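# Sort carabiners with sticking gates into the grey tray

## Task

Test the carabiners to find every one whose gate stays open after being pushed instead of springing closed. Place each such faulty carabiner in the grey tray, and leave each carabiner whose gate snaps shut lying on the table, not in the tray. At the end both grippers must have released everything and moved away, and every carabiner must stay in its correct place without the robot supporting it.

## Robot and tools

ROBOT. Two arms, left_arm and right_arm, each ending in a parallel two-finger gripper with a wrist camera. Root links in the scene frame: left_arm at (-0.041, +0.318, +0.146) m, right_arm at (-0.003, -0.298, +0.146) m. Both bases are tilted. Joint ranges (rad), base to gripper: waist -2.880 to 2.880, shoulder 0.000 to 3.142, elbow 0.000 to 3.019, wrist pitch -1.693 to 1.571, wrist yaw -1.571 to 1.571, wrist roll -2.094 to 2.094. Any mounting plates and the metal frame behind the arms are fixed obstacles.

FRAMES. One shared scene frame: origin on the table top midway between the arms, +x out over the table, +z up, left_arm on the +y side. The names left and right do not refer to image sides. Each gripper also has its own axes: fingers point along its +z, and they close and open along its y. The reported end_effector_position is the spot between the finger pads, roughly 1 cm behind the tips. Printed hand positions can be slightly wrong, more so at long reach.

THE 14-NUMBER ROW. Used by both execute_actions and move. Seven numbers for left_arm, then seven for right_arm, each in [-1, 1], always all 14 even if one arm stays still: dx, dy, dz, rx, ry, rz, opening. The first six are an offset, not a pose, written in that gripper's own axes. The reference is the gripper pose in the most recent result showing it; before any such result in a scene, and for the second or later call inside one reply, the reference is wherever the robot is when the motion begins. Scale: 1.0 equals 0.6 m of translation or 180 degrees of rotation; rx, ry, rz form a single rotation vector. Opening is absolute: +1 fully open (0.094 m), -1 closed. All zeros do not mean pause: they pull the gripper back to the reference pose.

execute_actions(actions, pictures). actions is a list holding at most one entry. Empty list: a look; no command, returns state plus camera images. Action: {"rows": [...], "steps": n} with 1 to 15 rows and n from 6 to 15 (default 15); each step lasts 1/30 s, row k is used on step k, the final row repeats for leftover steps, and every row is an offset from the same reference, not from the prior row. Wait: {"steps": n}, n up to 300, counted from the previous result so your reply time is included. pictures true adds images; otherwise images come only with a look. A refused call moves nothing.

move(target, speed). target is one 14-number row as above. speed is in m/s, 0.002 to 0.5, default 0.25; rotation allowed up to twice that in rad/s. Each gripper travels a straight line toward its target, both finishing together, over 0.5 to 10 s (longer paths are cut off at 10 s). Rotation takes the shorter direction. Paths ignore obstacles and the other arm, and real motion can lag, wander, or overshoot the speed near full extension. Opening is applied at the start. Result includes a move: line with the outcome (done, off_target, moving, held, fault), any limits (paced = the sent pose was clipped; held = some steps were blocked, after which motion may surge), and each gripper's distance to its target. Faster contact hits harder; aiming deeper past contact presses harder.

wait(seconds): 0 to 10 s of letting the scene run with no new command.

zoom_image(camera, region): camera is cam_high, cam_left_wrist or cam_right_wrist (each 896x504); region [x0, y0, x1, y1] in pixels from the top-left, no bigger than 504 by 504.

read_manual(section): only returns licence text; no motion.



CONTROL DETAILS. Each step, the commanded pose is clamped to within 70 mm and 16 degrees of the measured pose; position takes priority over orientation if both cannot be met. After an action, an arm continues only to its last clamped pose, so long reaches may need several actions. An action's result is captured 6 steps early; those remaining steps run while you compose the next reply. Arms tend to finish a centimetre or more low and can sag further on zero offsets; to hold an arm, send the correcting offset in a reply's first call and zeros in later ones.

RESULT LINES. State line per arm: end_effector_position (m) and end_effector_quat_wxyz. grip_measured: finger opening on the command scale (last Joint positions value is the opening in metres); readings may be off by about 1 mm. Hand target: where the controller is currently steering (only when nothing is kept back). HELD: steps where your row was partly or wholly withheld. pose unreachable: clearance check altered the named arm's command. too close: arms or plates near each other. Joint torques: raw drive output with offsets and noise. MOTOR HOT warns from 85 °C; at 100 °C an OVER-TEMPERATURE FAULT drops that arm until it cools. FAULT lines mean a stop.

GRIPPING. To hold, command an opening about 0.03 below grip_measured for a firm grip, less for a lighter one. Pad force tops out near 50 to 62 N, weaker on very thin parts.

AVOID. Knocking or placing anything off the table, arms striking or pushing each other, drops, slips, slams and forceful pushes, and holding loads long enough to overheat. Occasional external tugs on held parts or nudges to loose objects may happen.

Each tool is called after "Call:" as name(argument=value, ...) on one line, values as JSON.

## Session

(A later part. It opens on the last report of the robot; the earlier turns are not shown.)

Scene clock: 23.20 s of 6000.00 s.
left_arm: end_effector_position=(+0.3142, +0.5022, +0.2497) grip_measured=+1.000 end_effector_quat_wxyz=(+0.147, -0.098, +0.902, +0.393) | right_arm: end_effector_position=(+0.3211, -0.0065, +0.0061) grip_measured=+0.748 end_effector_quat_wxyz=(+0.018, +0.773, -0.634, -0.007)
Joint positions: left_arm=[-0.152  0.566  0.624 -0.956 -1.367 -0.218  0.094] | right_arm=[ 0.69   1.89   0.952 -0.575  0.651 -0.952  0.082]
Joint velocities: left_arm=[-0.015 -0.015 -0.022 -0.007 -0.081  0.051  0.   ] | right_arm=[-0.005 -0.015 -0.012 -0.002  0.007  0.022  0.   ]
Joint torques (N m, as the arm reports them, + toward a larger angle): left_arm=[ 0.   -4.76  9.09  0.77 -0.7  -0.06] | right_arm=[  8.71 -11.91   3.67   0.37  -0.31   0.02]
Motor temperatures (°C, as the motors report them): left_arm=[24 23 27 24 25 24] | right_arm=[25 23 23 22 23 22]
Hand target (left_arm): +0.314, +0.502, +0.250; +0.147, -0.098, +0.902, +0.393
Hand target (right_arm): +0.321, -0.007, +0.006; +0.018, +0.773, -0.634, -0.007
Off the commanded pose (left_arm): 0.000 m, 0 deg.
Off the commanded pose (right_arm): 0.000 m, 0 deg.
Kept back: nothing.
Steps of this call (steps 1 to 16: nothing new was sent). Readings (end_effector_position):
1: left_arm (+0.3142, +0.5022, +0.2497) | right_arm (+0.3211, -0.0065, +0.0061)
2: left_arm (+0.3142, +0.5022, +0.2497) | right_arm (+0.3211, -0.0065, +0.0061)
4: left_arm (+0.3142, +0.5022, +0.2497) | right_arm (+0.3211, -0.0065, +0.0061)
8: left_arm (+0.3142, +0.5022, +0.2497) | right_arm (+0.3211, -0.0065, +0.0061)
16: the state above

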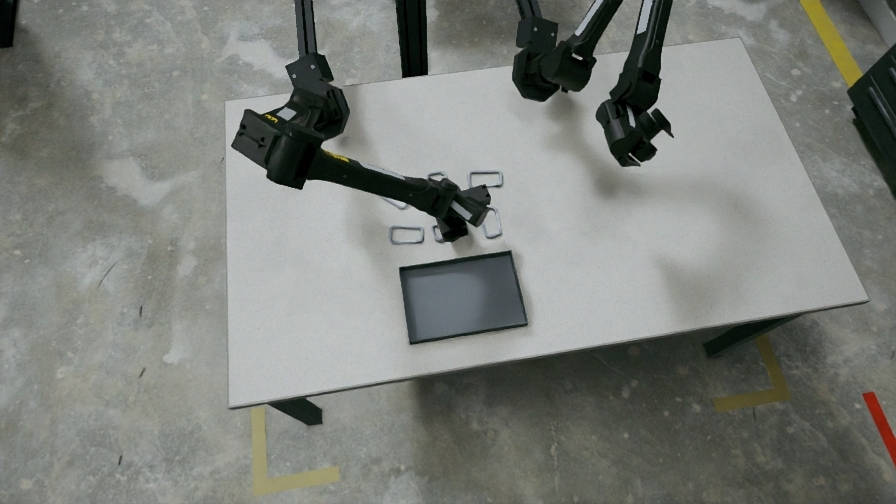

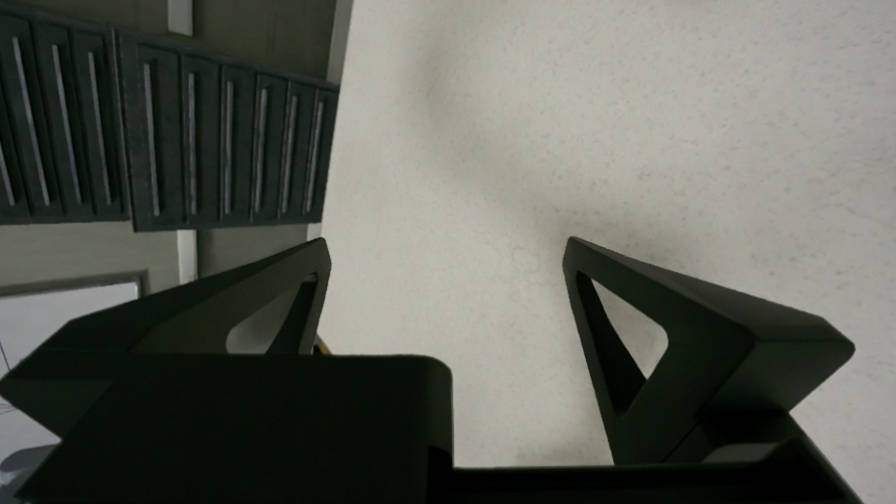

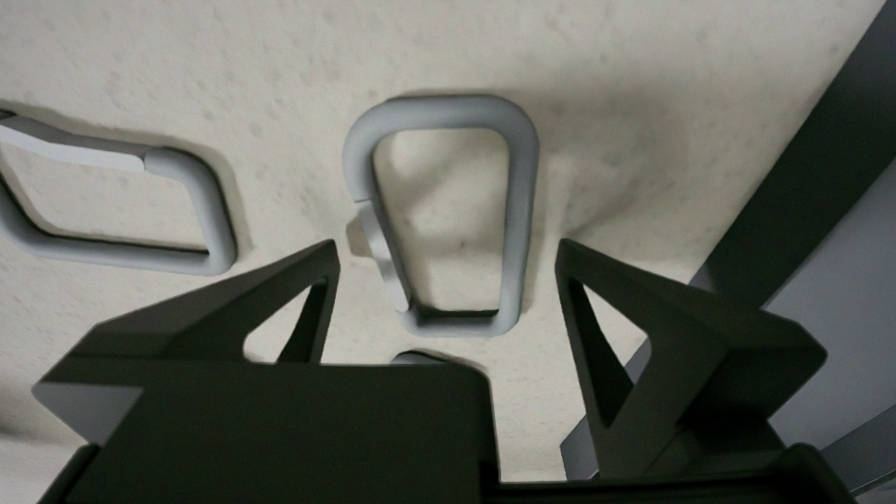

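Call:
move(target=[0,0,0,0,0,0,1, 0,0,-0.08,0,0,0,0.75], speed=0.2)

Call:
move(target=[0,0,0,0,0,0,1, 0.16,0.02,-0.01,0,0,0.072,0.75], speed=0.2)

Scene clock: 24.50 s of 6000.00 s.
left_arm: end_effector_position=(+0.3142, +0.5022, +0.2497) grip_measured=+1.000 end_effector_quat_wxyz=(+0.147, -0.098, +0.902, +0.393) | right_arm: end_effector_position=(+0.3139, -0.0123, +0.0418) grip_measured=+0.748 end_effector_quat_wxyz=(+0.029, +0.778, -0.628, -0.008)
Joint positions: left_arm=[-0.152  0.566  0.624 -0.956 -1.367 -0.218  0.094] | right_arm=[ 0.743  1.824  0.952 -0.707  0.651 -0.885  0.082]
Joint velocities: left_arm=[-0.005 -0.005 -0.012  0.007 -0.022  0.037  0.   ] | right_arm=[-0.005 -0.024  0.017 -0.007 -0.037 -0.022  0.001]
Joint torques (N m, as the arm reports them, + toward a larger angle): left_arm=[-0.01 -4.74  9.1   0.75 -0.7  -0.06] | right_arm=[  9.47 -12.7    5.56  -0.49  -0.19   0.12]
Motor temperatures (°C, as the motors report them): left_arm=[24 23 27 24 25 24] | right_arm=[25 23 23 22 23 22]
Hand target (left_arm): +0.314, +0.502, +0.250; +0.147, -0.098, +0.902, +0.393
Hand target (right_arm): +0.323, -0.006, +0.054; +0.018, +0.773, -0.634, -0.006
Off the commanded pose (left_arm): 0.000 m, 0 deg.
Off the commanded pose (right_arm): 0.017 m, 1 deg.
Kept back: nothing.
move: off_target (right_arm)

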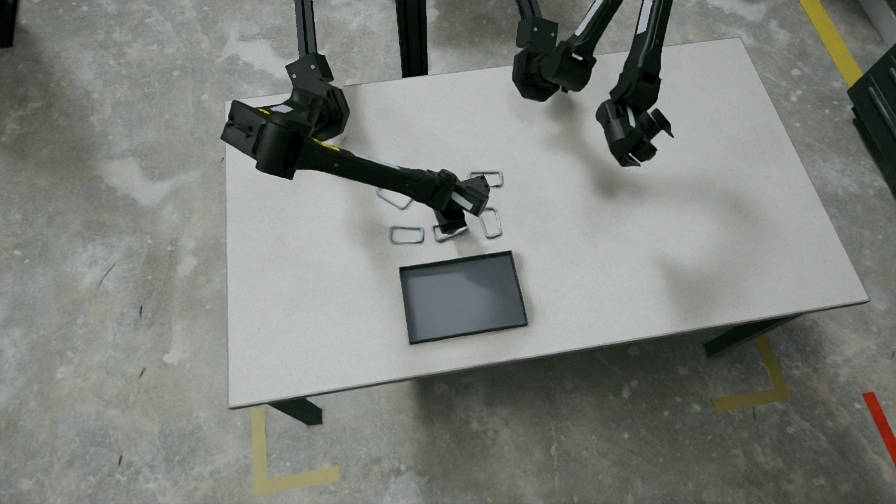

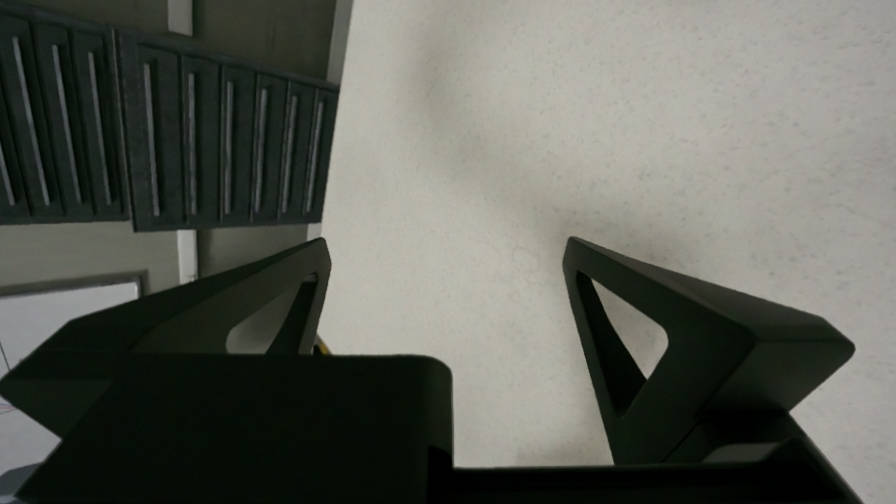

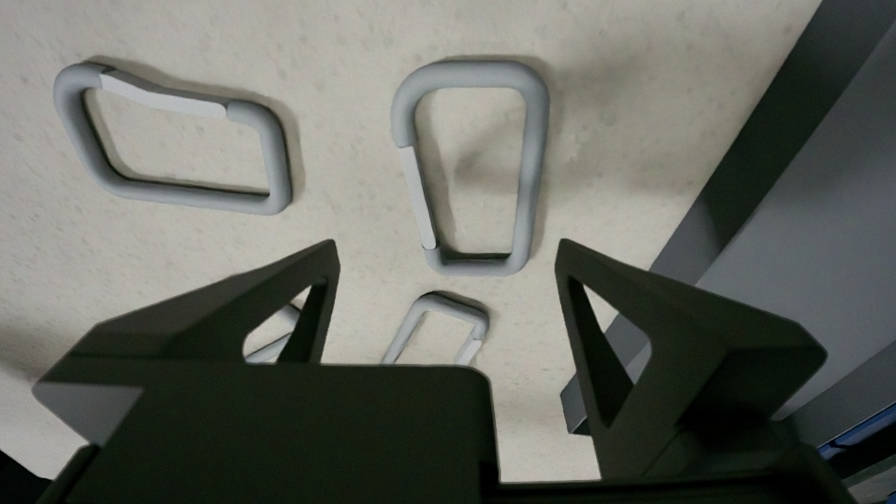

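Scene clock: 25.47 s of 6000.00 s.
left_arm: end_effector_position=(+0.3142, +0.5022, +0.2497) grip_measured=+1.000 end_effector_quat_wxyz=(+0.147, -0.098, +0.902, +0.393) | right_arm: end_effector_position=(+0.3192, -0.1077, +0.0508) grip_measured=+0.748 end_effector_quat_wxyz=(-0.037, -0.712, +0.701, +0.005)
Joint positions: left_arm=[-0.152  0.566  0.624 -0.956 -1.367 -0.218  0.094] | right_arm=[ 0.612  1.581  0.769 -0.687  0.647 -0.84   0.082]
Joint velocities: left_arm=[ 0.005 -0.015 -0.012 -0.022  0.022  0.007  0.   ] | right_arm=[-0.005 -0.034 -0.012 -0.012 -0.051 -0.081 -0.001]
Joint torques (N m, as the arm reports them, + toward a larger angle): left_arm=[ 0.02 -4.73  9.1   0.76 -0.7  -0.05] | right_arm=[ 6.01 -9.86  3.54  1.2  -0.45  0.12]
Motor temperatures (°C, as the motors report them): left_arm=[24 23 27 24 25 24] | right_arm=[25 23 23 22 23 22]
Hand target (left_arm): +0.314, +0.502, +0.250; +0.147, -0.098, +0.902, +0.393
Hand target (right_arm): +0.321, -0.108, +0.051; +0.030, +0.702, -0.712, -0.006
Off the commanded pose (left_arm): 0.000 m, 0 deg.
Off the commanded pose (right_arm): 0.004 m, 2 deg.
Kept back: nothing.
move: done

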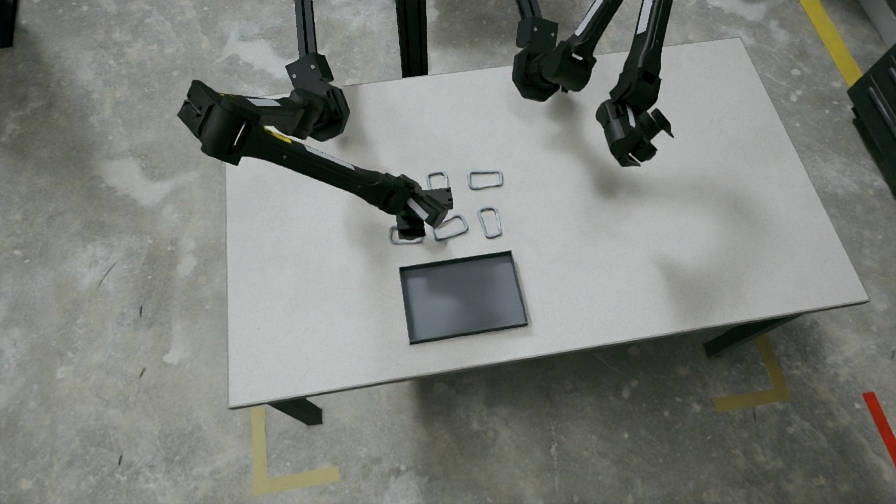

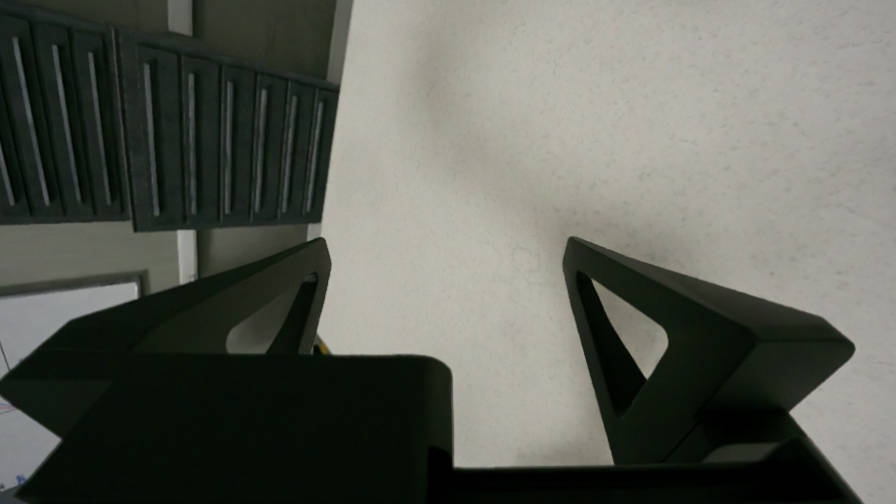

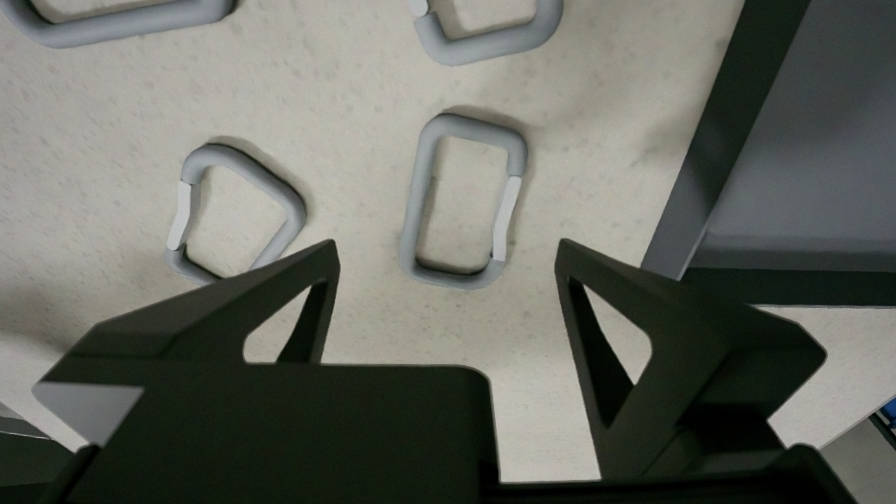

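Call:
move(target=[0,0,0,0,0,0,1, 0.016,-0.008,0.08,0,0,0.045,0.75], speed=0.1)

Scene clock: 26.93 s of 6000.00 s.
left_arm: end_effector_position=(+0.3142, +0.5022, +0.2497) grip_measured=+1.000 end_effector_quat_wxyz=(+0.147, -0.098, +0.902, +0.393) | right_arm: end_effector_position=(+0.3237, -0.1184, +0.0090) grip_measured=+0.748 end_effector_quat_wxyz=(-0.036, -0.668, +0.743, +0.002)
Joint positions: left_arm=[-0.152  0.566  0.624 -0.956 -1.367 -0.218  0.094] | right_arm=[ 0.518  1.642  0.74  -0.526  0.637 -0.838  0.082]
Joint velocities: left_arm=[-0.005  0.005 -0.007  0.002  0.007 -0.007  0.   ] | right_arm=[ 0.005 -0.005 -0.002 -0.007  0.022 -0.051 -0.   ]
Joint torques (N m, as the arm reports them, + toward a larger angle): left_arm=[ 0.02 -4.73  9.1   0.76 -0.7  -0.06] | right_arm=[ 5.57 -8.83  2.79  1.09 -0.45  0.12]
Motor temperatures (°C, as the motors report them): left_arm=[24 23 27 24 25 24] | right_arm=[25 23 23 22 23 22]
Hand target (left_arm): +0.314, +0.502, +0.250; +0.147, -0.098, +0.902, +0.393
Hand target (right_arm): +0.321, -0.119, +0.004; -0.037, -0.660, +0.750, +0.003
Off the commanded pose (left_arm): 0.000 m, 0 deg.
Off the commanded pose (right_arm): 0.006 m, 1 deg.
Kept back: nothing.
move: done

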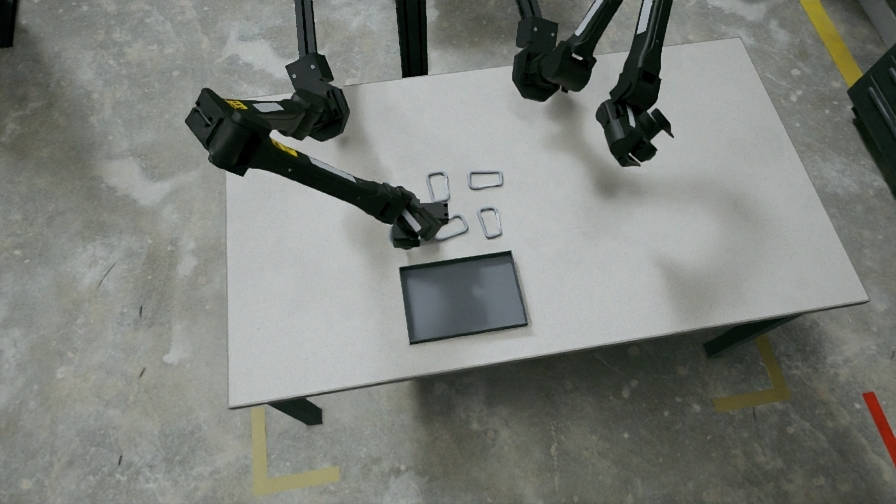

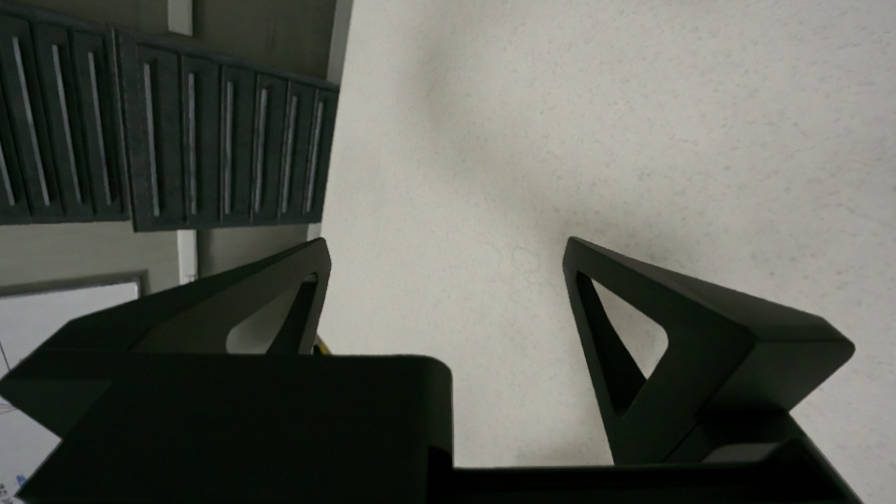

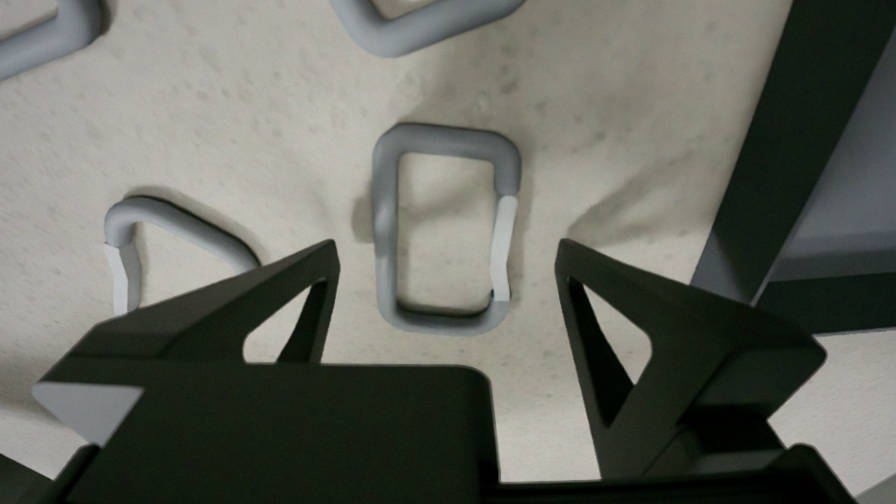

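Call:
move(target=[0,0,0,0,0,0,1, -0.004,0,0.013,0,0,0,0.75], speed=0.05)

Call:
move(target=[0,0,0,0,0,0,1, 0,0,0,0,0,0,-0.2], speed=0.05)

Call:
move(target=[0,0,0,0,0,0,1, 0,0,0,0,0,0,0.75], speed=0.05)

Scene clock: 27.90 s of 6000.00 s.
left_arm: end_effector_position=(+0.3142, +0.5022, +0.2497) grip_measured=+1.000 end_effector_quat_wxyz=(+0.147, -0.098, +0.902, +0.393) | right_arm: end_effector_position=(+0.3219, -0.1172, +0.0064) grip_measured=+0.748 end_effector_quat_wxyz=(-0.037, -0.669, +0.742, +0.002)
Joint positions: left_arm=[-0.152  0.566  0.624 -0.956 -1.367 -0.218  0.094] | right_arm=[ 0.518  1.652  0.74  -0.519  0.637 -0.838  0.082]
Joint velocities: left_arm=[-0.005 -0.005 -0.002 -0.007  0.037  0.037  0.   ] | right_arm=[-0.024 -0.005 -0.007  0.002 -0.037  0.022 -0.001]
Joint torques (N m, as the arm reports them, + toward a larger angle): left_arm=[ 0.02 -4.79  9.1   0.77 -0.7  -0.06] | right_arm=[ 5.69 -8.52  3.27  1.1  -0.34 -0.06]
Motor temperatures (°C, as the motors report them): left_arm=[24 23 27 24 25 24] | right_arm=[25 23 23 22 23 22]
Hand target (left_arm): +0.314, +0.502, +0.250; +0.147, -0.098, +0.902, +0.393
Hand target (right_arm): +0.324, -0.116, +0.001; -0.036, -0.668, +0.743, +0.002
Off the commanded pose (left_arm): 0.000 m, 0 deg.
Off the commanded pose (right_arm): 0.006 m, 0 deg.
Kept back: nothing.
move: done

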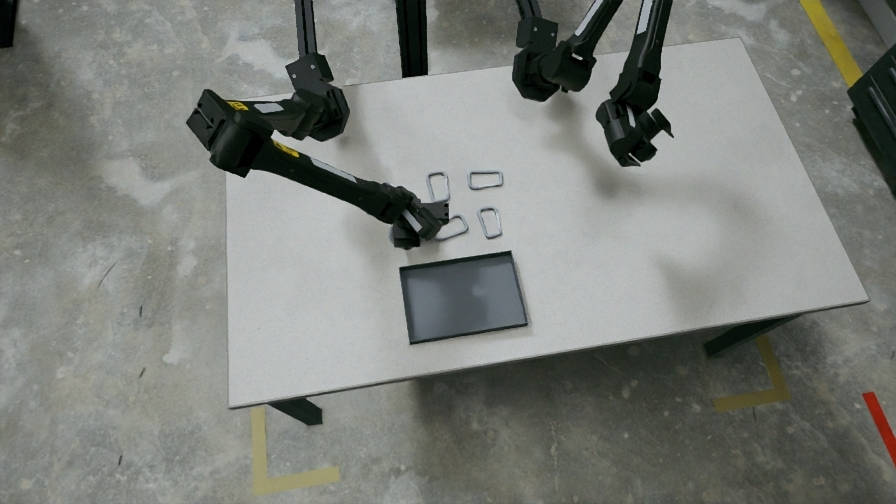

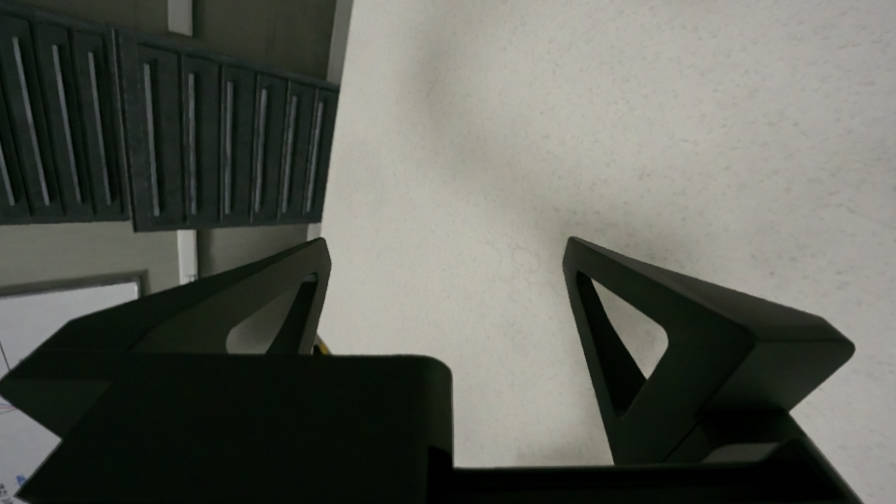

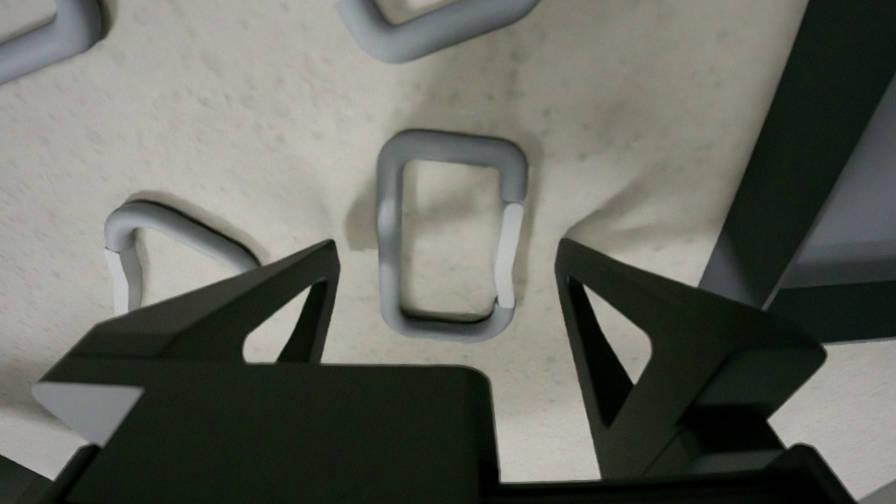

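Scene clock: 28.40 s of 6000.00 s.
left_arm: end_effector_position=(+0.3142, +0.5022, +0.2497) grip_measured=+1.000 end_effector_quat_wxyz=(+0.147, -0.098, +0.902, +0.393) | right_arm: end_effector_position=(+0.3219, -0.1172, +0.0064) grip_measured=-0.192 end_effector_quat_wxyz=(-0.037, -0.669, +0.742, +0.002)
Joint positions: left_arm=[-0.152  0.566  0.624 -0.956 -1.367 -0.218  0.094] | right_arm=[ 0.518  1.652  0.74  -0.519  0.637 -0.838  0.038]
Joint velocities: left_arm=[ 0.005 -0.005 -0.007 -0.007 -0.066  0.051  0.   ] | right_arm=[-0.015 -0.024 -0.007 -0.002  0.066 -0.022  0.   ]
Joint torques (N m, as the arm reports them, + toward a larger angle): left_arm=[-0.04 -4.75  9.1   0.78 -0.7  -0.06] | right_arm=[ 6.4  -9.63  3.25  0.36 -0.3   0.  ]
Motor temperatures (°C, as the motors report them): left_arm=[24 23 27 24 25 24] | right_arm=[25 23 23 22 23 22]
Hand target (left_arm): +0.314, +0.502, +0.250; +0.147, -0.098, +0.902, +0.393
Hand target (right_arm): +0.322, -0.117, +0.006; -0.037, -0.669, +0.742, +0.002
Off the commanded pose (left_arm): 0.000 m, 0 deg.
Off the commanded pose (right_arm): 0.000 m, 0 deg.
Kept back: nothing.
move: done

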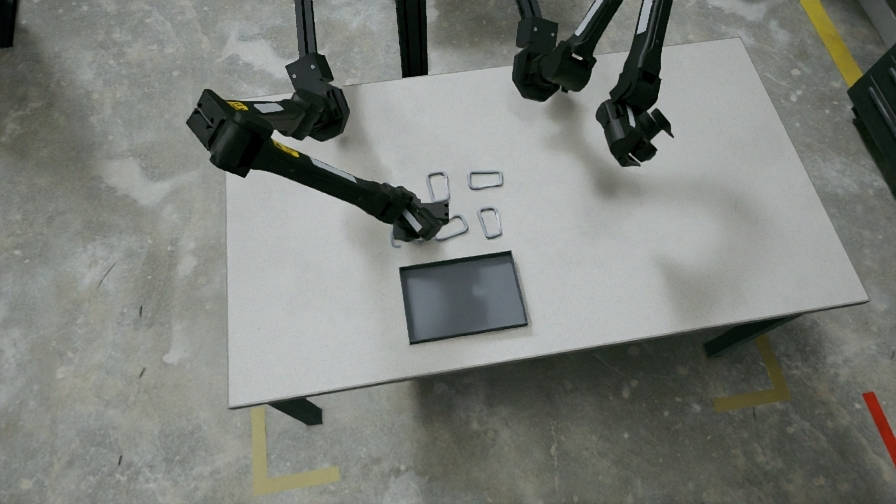

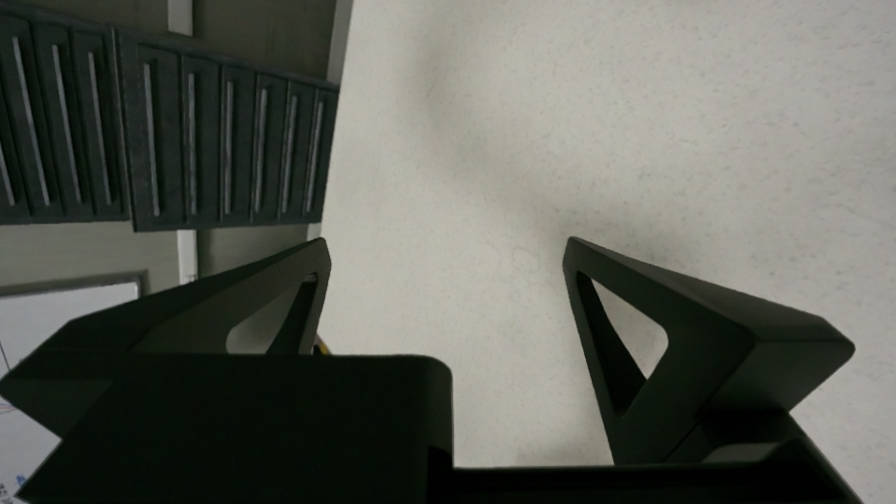

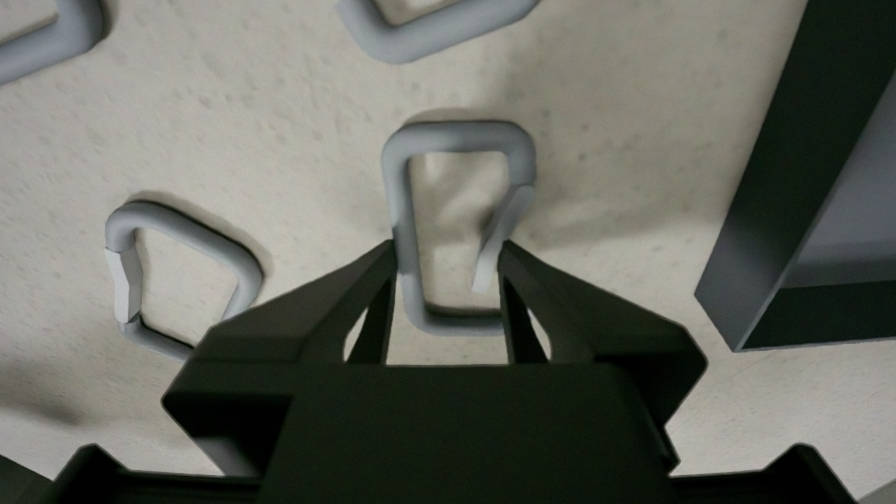

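Scene clock: 28.90 s of 6000.00 s.
left_arm: end_effector_position=(+0.3142, +0.5022, +0.2497) grip_measured=+1.000 end_effector_quat_wxyz=(+0.147, -0.098, +0.902, +0.393) | right_arm: end_effector_position=(+0.3219, -0.1172, +0.0064) grip_measured=+0.748 end_effector_quat_wxyz=(-0.037, -0.669, +0.742, +0.002)
Joint positions: left_arm=[-0.152  0.566  0.624 -0.956 -1.367 -0.218  0.094] | right_arm=[ 0.518  1.652  0.74  -0.519  0.637 -0.838  0.082]
Joint velocities: left_arm=[-0.005 -0.005 -0.007 -0.027 -0.007  0.007  0.   ] | right_arm=[-0.015 -0.015 -0.002  0.007 -0.007  0.066  0.001]
Joint torques (N m, as the arm reports them, + toward a larger angle): left_arm=[ 0.01 -4.77  9.09  0.76 -0.7  -0.06] | right_arm=[ 6.55 -9.83  3.27  0.27 -0.3   0.03]
Motor temperatures (°C, as the motors report them): left_arm=[24 23 27 24 25 24] | right_arm=[25 23 23 22 23 22]
Hand target (left_arm): +0.314, +0.502, +0.250; +0.147, -0.098, +0.902, +0.393
Hand target (right_arm): +0.322, -0.117, +0.006; -0.037, -0.669, +0.742, +0.002
Off the commanded pose (left_arm): 0.000 m, 0 deg.
Off the commanded pose (right_arm): 0.000 m, 0 deg.
Kept back: nothing.
move: done

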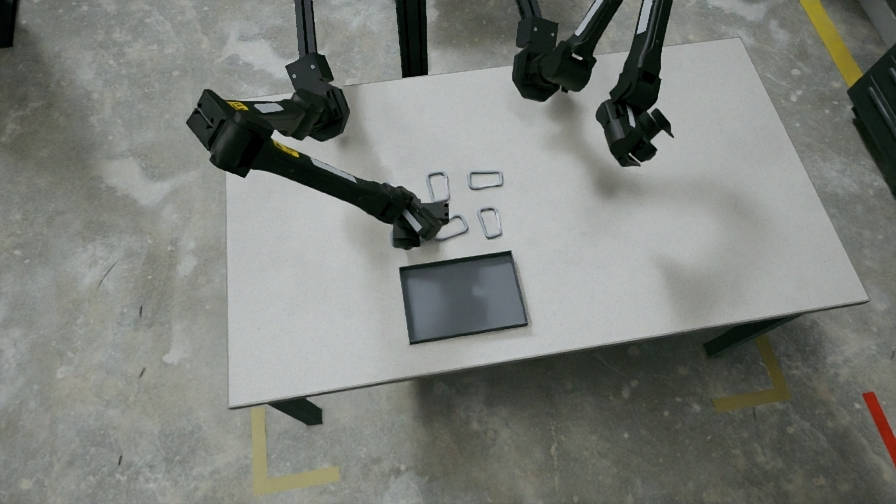

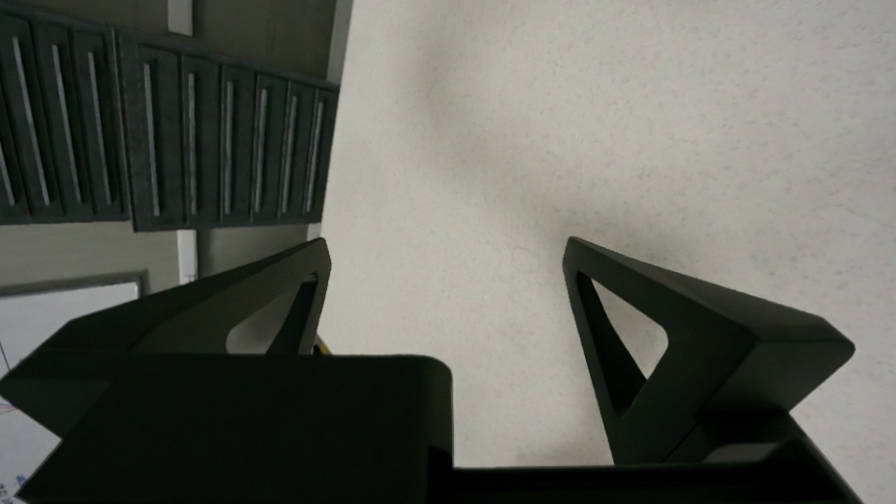

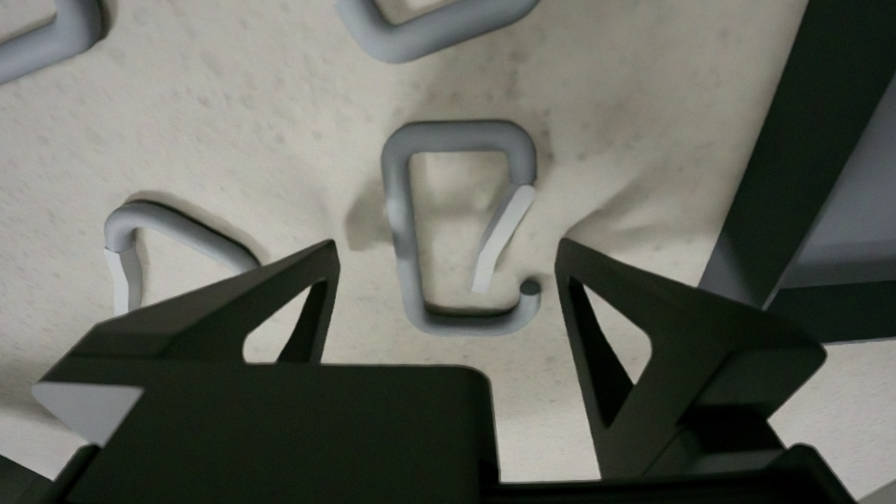

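Call:
move(target=[0,0,0,0,0,0,1, 0,0,0,0,0,0,-0.33], speed=0.05)

Scene clock: 29.90 s of 6000.00 s.
left_arm: end_effector_position=(+0.3142, +0.5022, +0.2497) grip_measured=+1.000 end_effector_quat_wxyz=(+0.147, -0.098, +0.902, +0.393) | right_arm: end_effector_position=(+0.3219, -0.1172, +0.0064) grip_measured=-0.323 end_effector_quat_wxyz=(-0.037, -0.669, +0.742, +0.002)
Joint positions: left_arm=[-0.152  0.566  0.624 -0.956 -1.367 -0.218  0.094] | right_arm=[ 0.518  1.652  0.74  -0.519  0.637 -0.838  0.032]
Joint velocities: left_arm=[-0.005  0.005 -0.007 -0.007  0.007 -0.022  0.   ] | right_arm=[-0.005 -0.015  0.002 -0.017  0.007 -0.037  0.   ]
Joint torques (N m, as the arm reports them, + toward a larger angle): left_arm=[ 0.   -4.76  9.09  0.76 -0.71 -0.06] | right_arm=[ 6.53 -9.58  3.21  0.28 -0.29  0.02]
Motor temperatures (°C, as the motors report them): left_arm=[24 23 27 24 25 24] | right_arm=[25 23 23 22 23 22]
Hand target (left_arm): +0.314, +0.502, +0.250; +0.147, -0.098, +0.902, +0.393
Hand target (right_arm): +0.322, -0.117, +0.006; -0.037, -0.669, +0.742, +0.002
Off the commanded pose (left_arm): 0.000 m, 0 deg.
Off the commanded pose (right_arm): 0.000 m, 0 deg.
Kept back: nothing.
move: done

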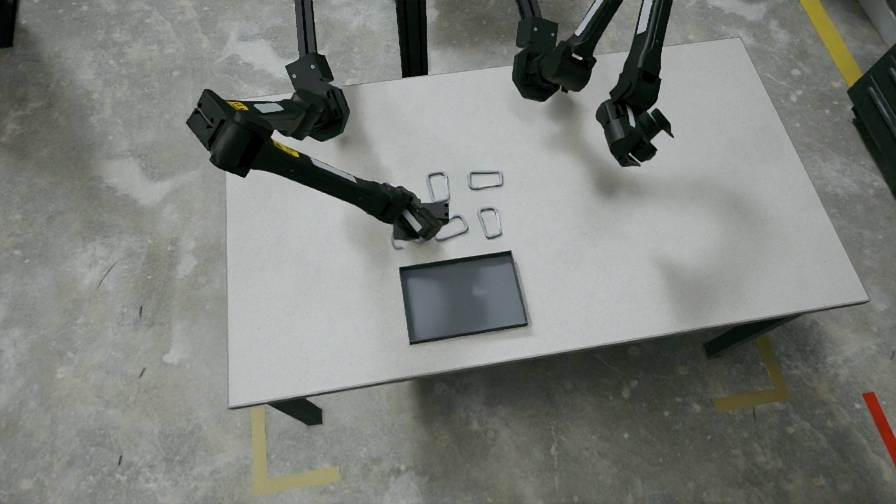

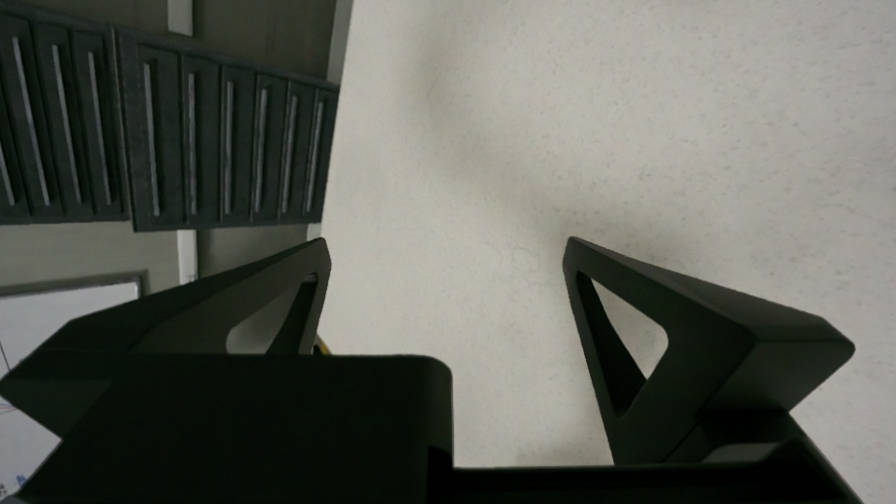

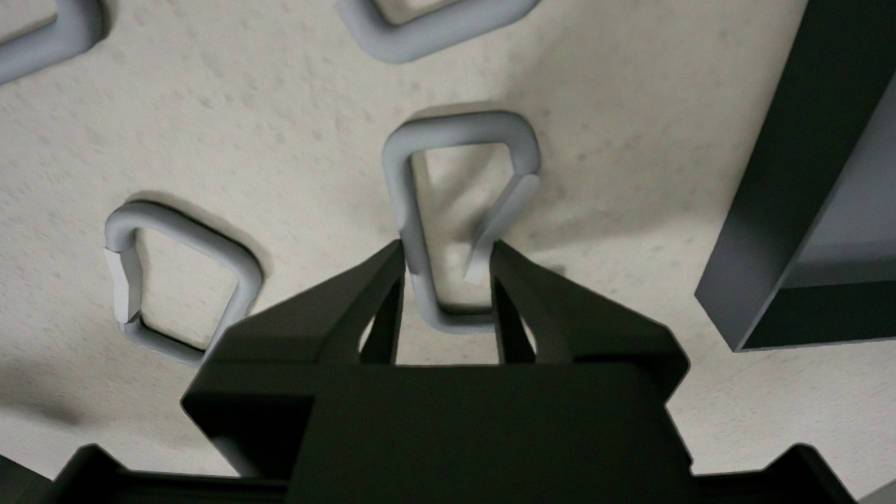

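Call:
move(target=[0,0,0,0,0,0,1, 0,0,0,0,0,0,-0.42], speed=0.05)

Scene clock: 30.83 s of 6000.00 s.
left_arm: end_effector_position=(+0.3142, +0.5022, +0.2497) grip_measured=+1.000 end_effector_quat_wxyz=(+0.147, -0.098, +0.902, +0.393) | right_arm: end_effector_position=(+0.3219, -0.1172, +0.0064) grip_measured=-0.406 end_effector_quat_wxyz=(-0.037, -0.669, +0.742, +0.002)
Joint positions: left_arm=[-0.152  0.566  0.624 -0.956 -1.367 -0.218  0.094] | right_arm=[ 0.518  1.652  0.74  -0.519  0.637 -0.838  0.028]
Joint velocities: left_arm=[-0.015 -0.005  0.017  0.002 -0.051 -0.037  0.   ] | right_arm=[-0.015  0.015 -0.007 -0.007 -0.037  0.022  0.001]
Joint torques (N m, as the arm reports them, + toward a larger angle): left_arm=[-0.01 -4.73  9.09  0.76 -0.7  -0.06] | right_arm=[ 6.5  -9.79  3.2   0.35 -0.3   0.01]
Motor temperatures (°C, as the motors report them): left_arm=[24 23 27 24 25 24] | right_arm=[25 23 23 22 23 22]
Hand target (left_arm): +0.314, +0.502, +0.250; +0.147, -0.098, +0.902, +0.393
Hand target (right_arm): +0.322, -0.117, +0.006; -0.037, -0.669, +0.742, +0.002
Off the commanded pose (left_arm): 0.000 m, 0 deg.
Off the commanded pose (right_arm): 0.000 m, 0 deg.
Kept back: nothing.
move: done

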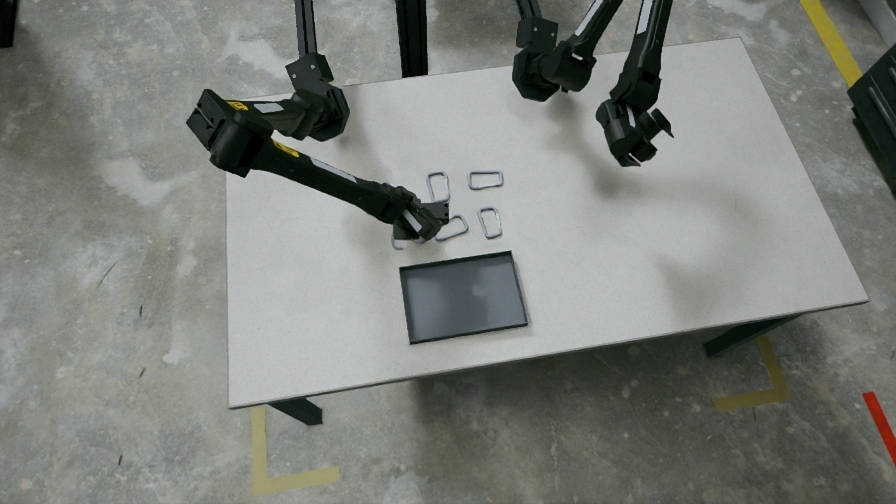

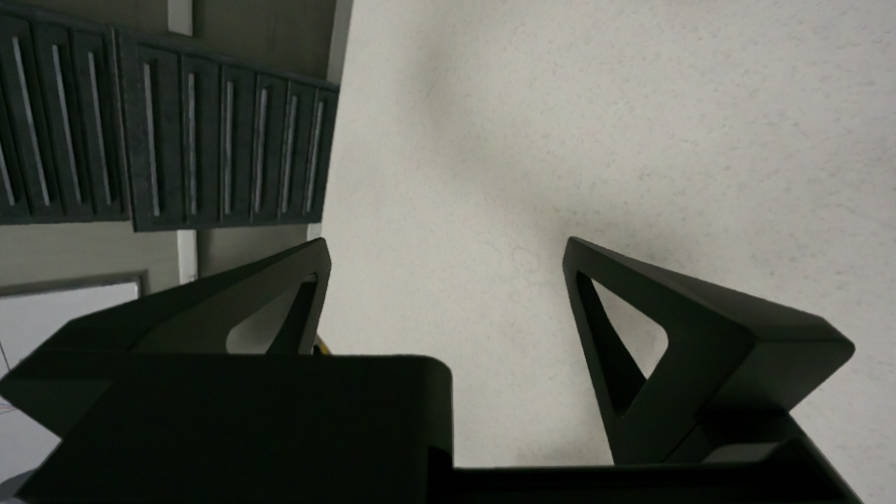

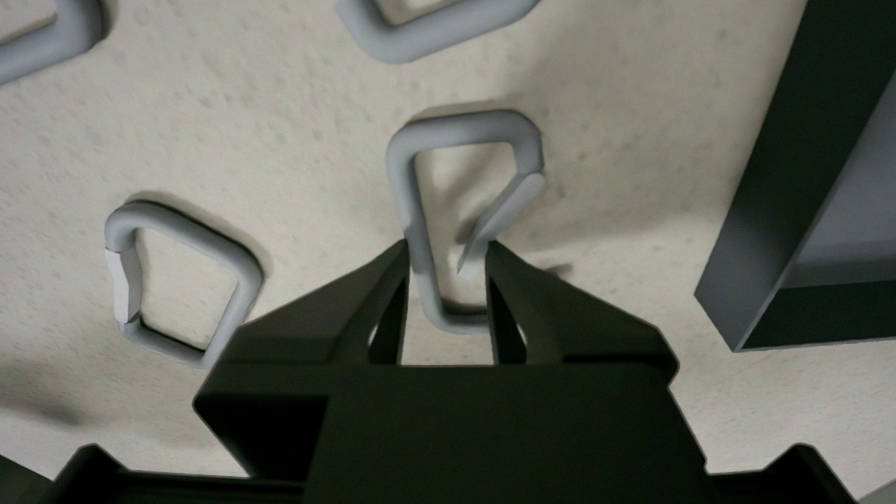

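Call:
move(target=[0,0,0,0,0,0,1, 0,0,0,0,0,0,-0.49], speed=0.05)

Scene clock: 31.93 s of 6000.00 s.
left_arm: end_effector_position=(+0.3142, +0.5022, +0.2497) grip_measured=+1.000 end_effector_quat_wxyz=(+0.147, -0.098, +0.902, +0.393) | right_arm: end_effector_position=(+0.3219, -0.1172, +0.0064) grip_measured=-0.435 end_effector_quat_wxyz=(-0.037, -0.669, +0.742, +0.002)
Joint positions: left_arm=[-0.152  0.566  0.624 -0.956 -1.367 -0.218  0.094] | right_arm=[ 0.518  1.652  0.74  -0.519  0.637 -0.838  0.027]
Joint velocities: left_arm=[-0.015  0.005 -0.007 -0.017  0.066 -0.051  0.   ] | right_arm=[ 0.005 -0.005 -0.002 -0.012 -0.037 -0.022  0.   ]
Joint torques (N m, as the arm reports them, + toward a larger angle): left_arm=[ 0.01 -4.78  9.1   0.76 -0.7  -0.05] | right_arm=[ 6.14 -9.71  3.28  0.33 -0.31  0.02]
Motor temperatures (°C, as the motors report them): left_arm=[24 23 27 24 25 24] | right_arm=[25 23 23 22 23 22]
Hand target (left_arm): +0.314, +0.502, +0.250; +0.147, -0.098, +0.902, +0.393
Hand target (right_arm): +0.322, -0.117, +0.006; -0.037, -0.669, +0.742, +0.002
Off the commanded pose (left_arm): 0.000 m, 0 deg.
Off the commanded pose (right_arm): 0.000 m, 0 deg.
Kept back: nothing.
move: done

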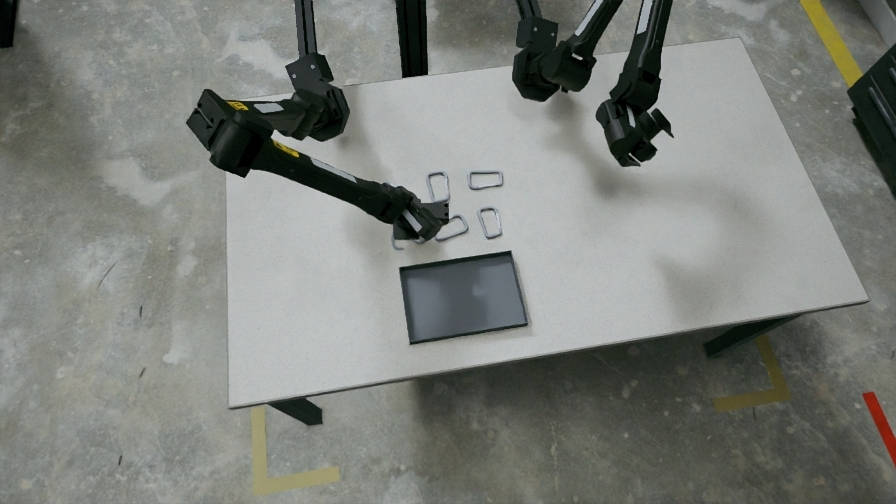

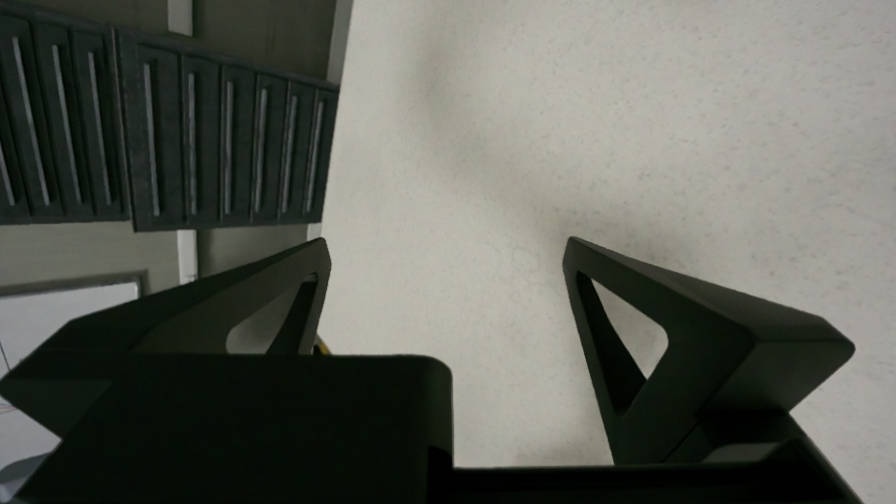

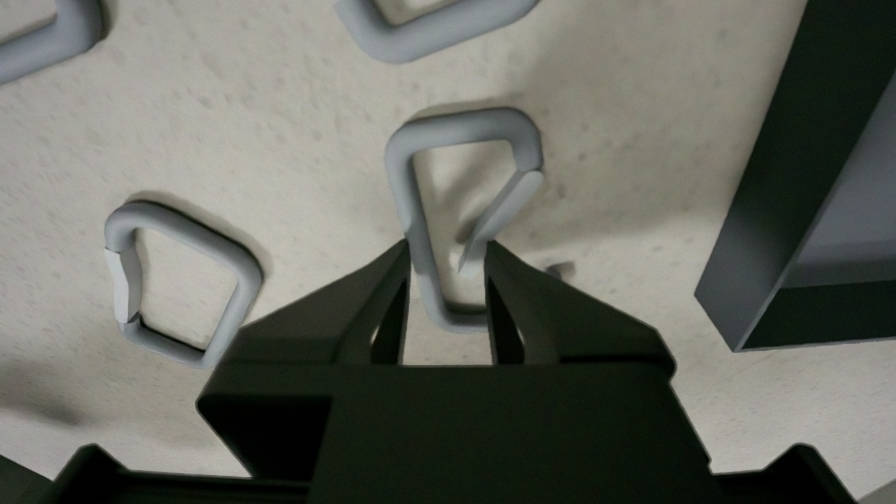

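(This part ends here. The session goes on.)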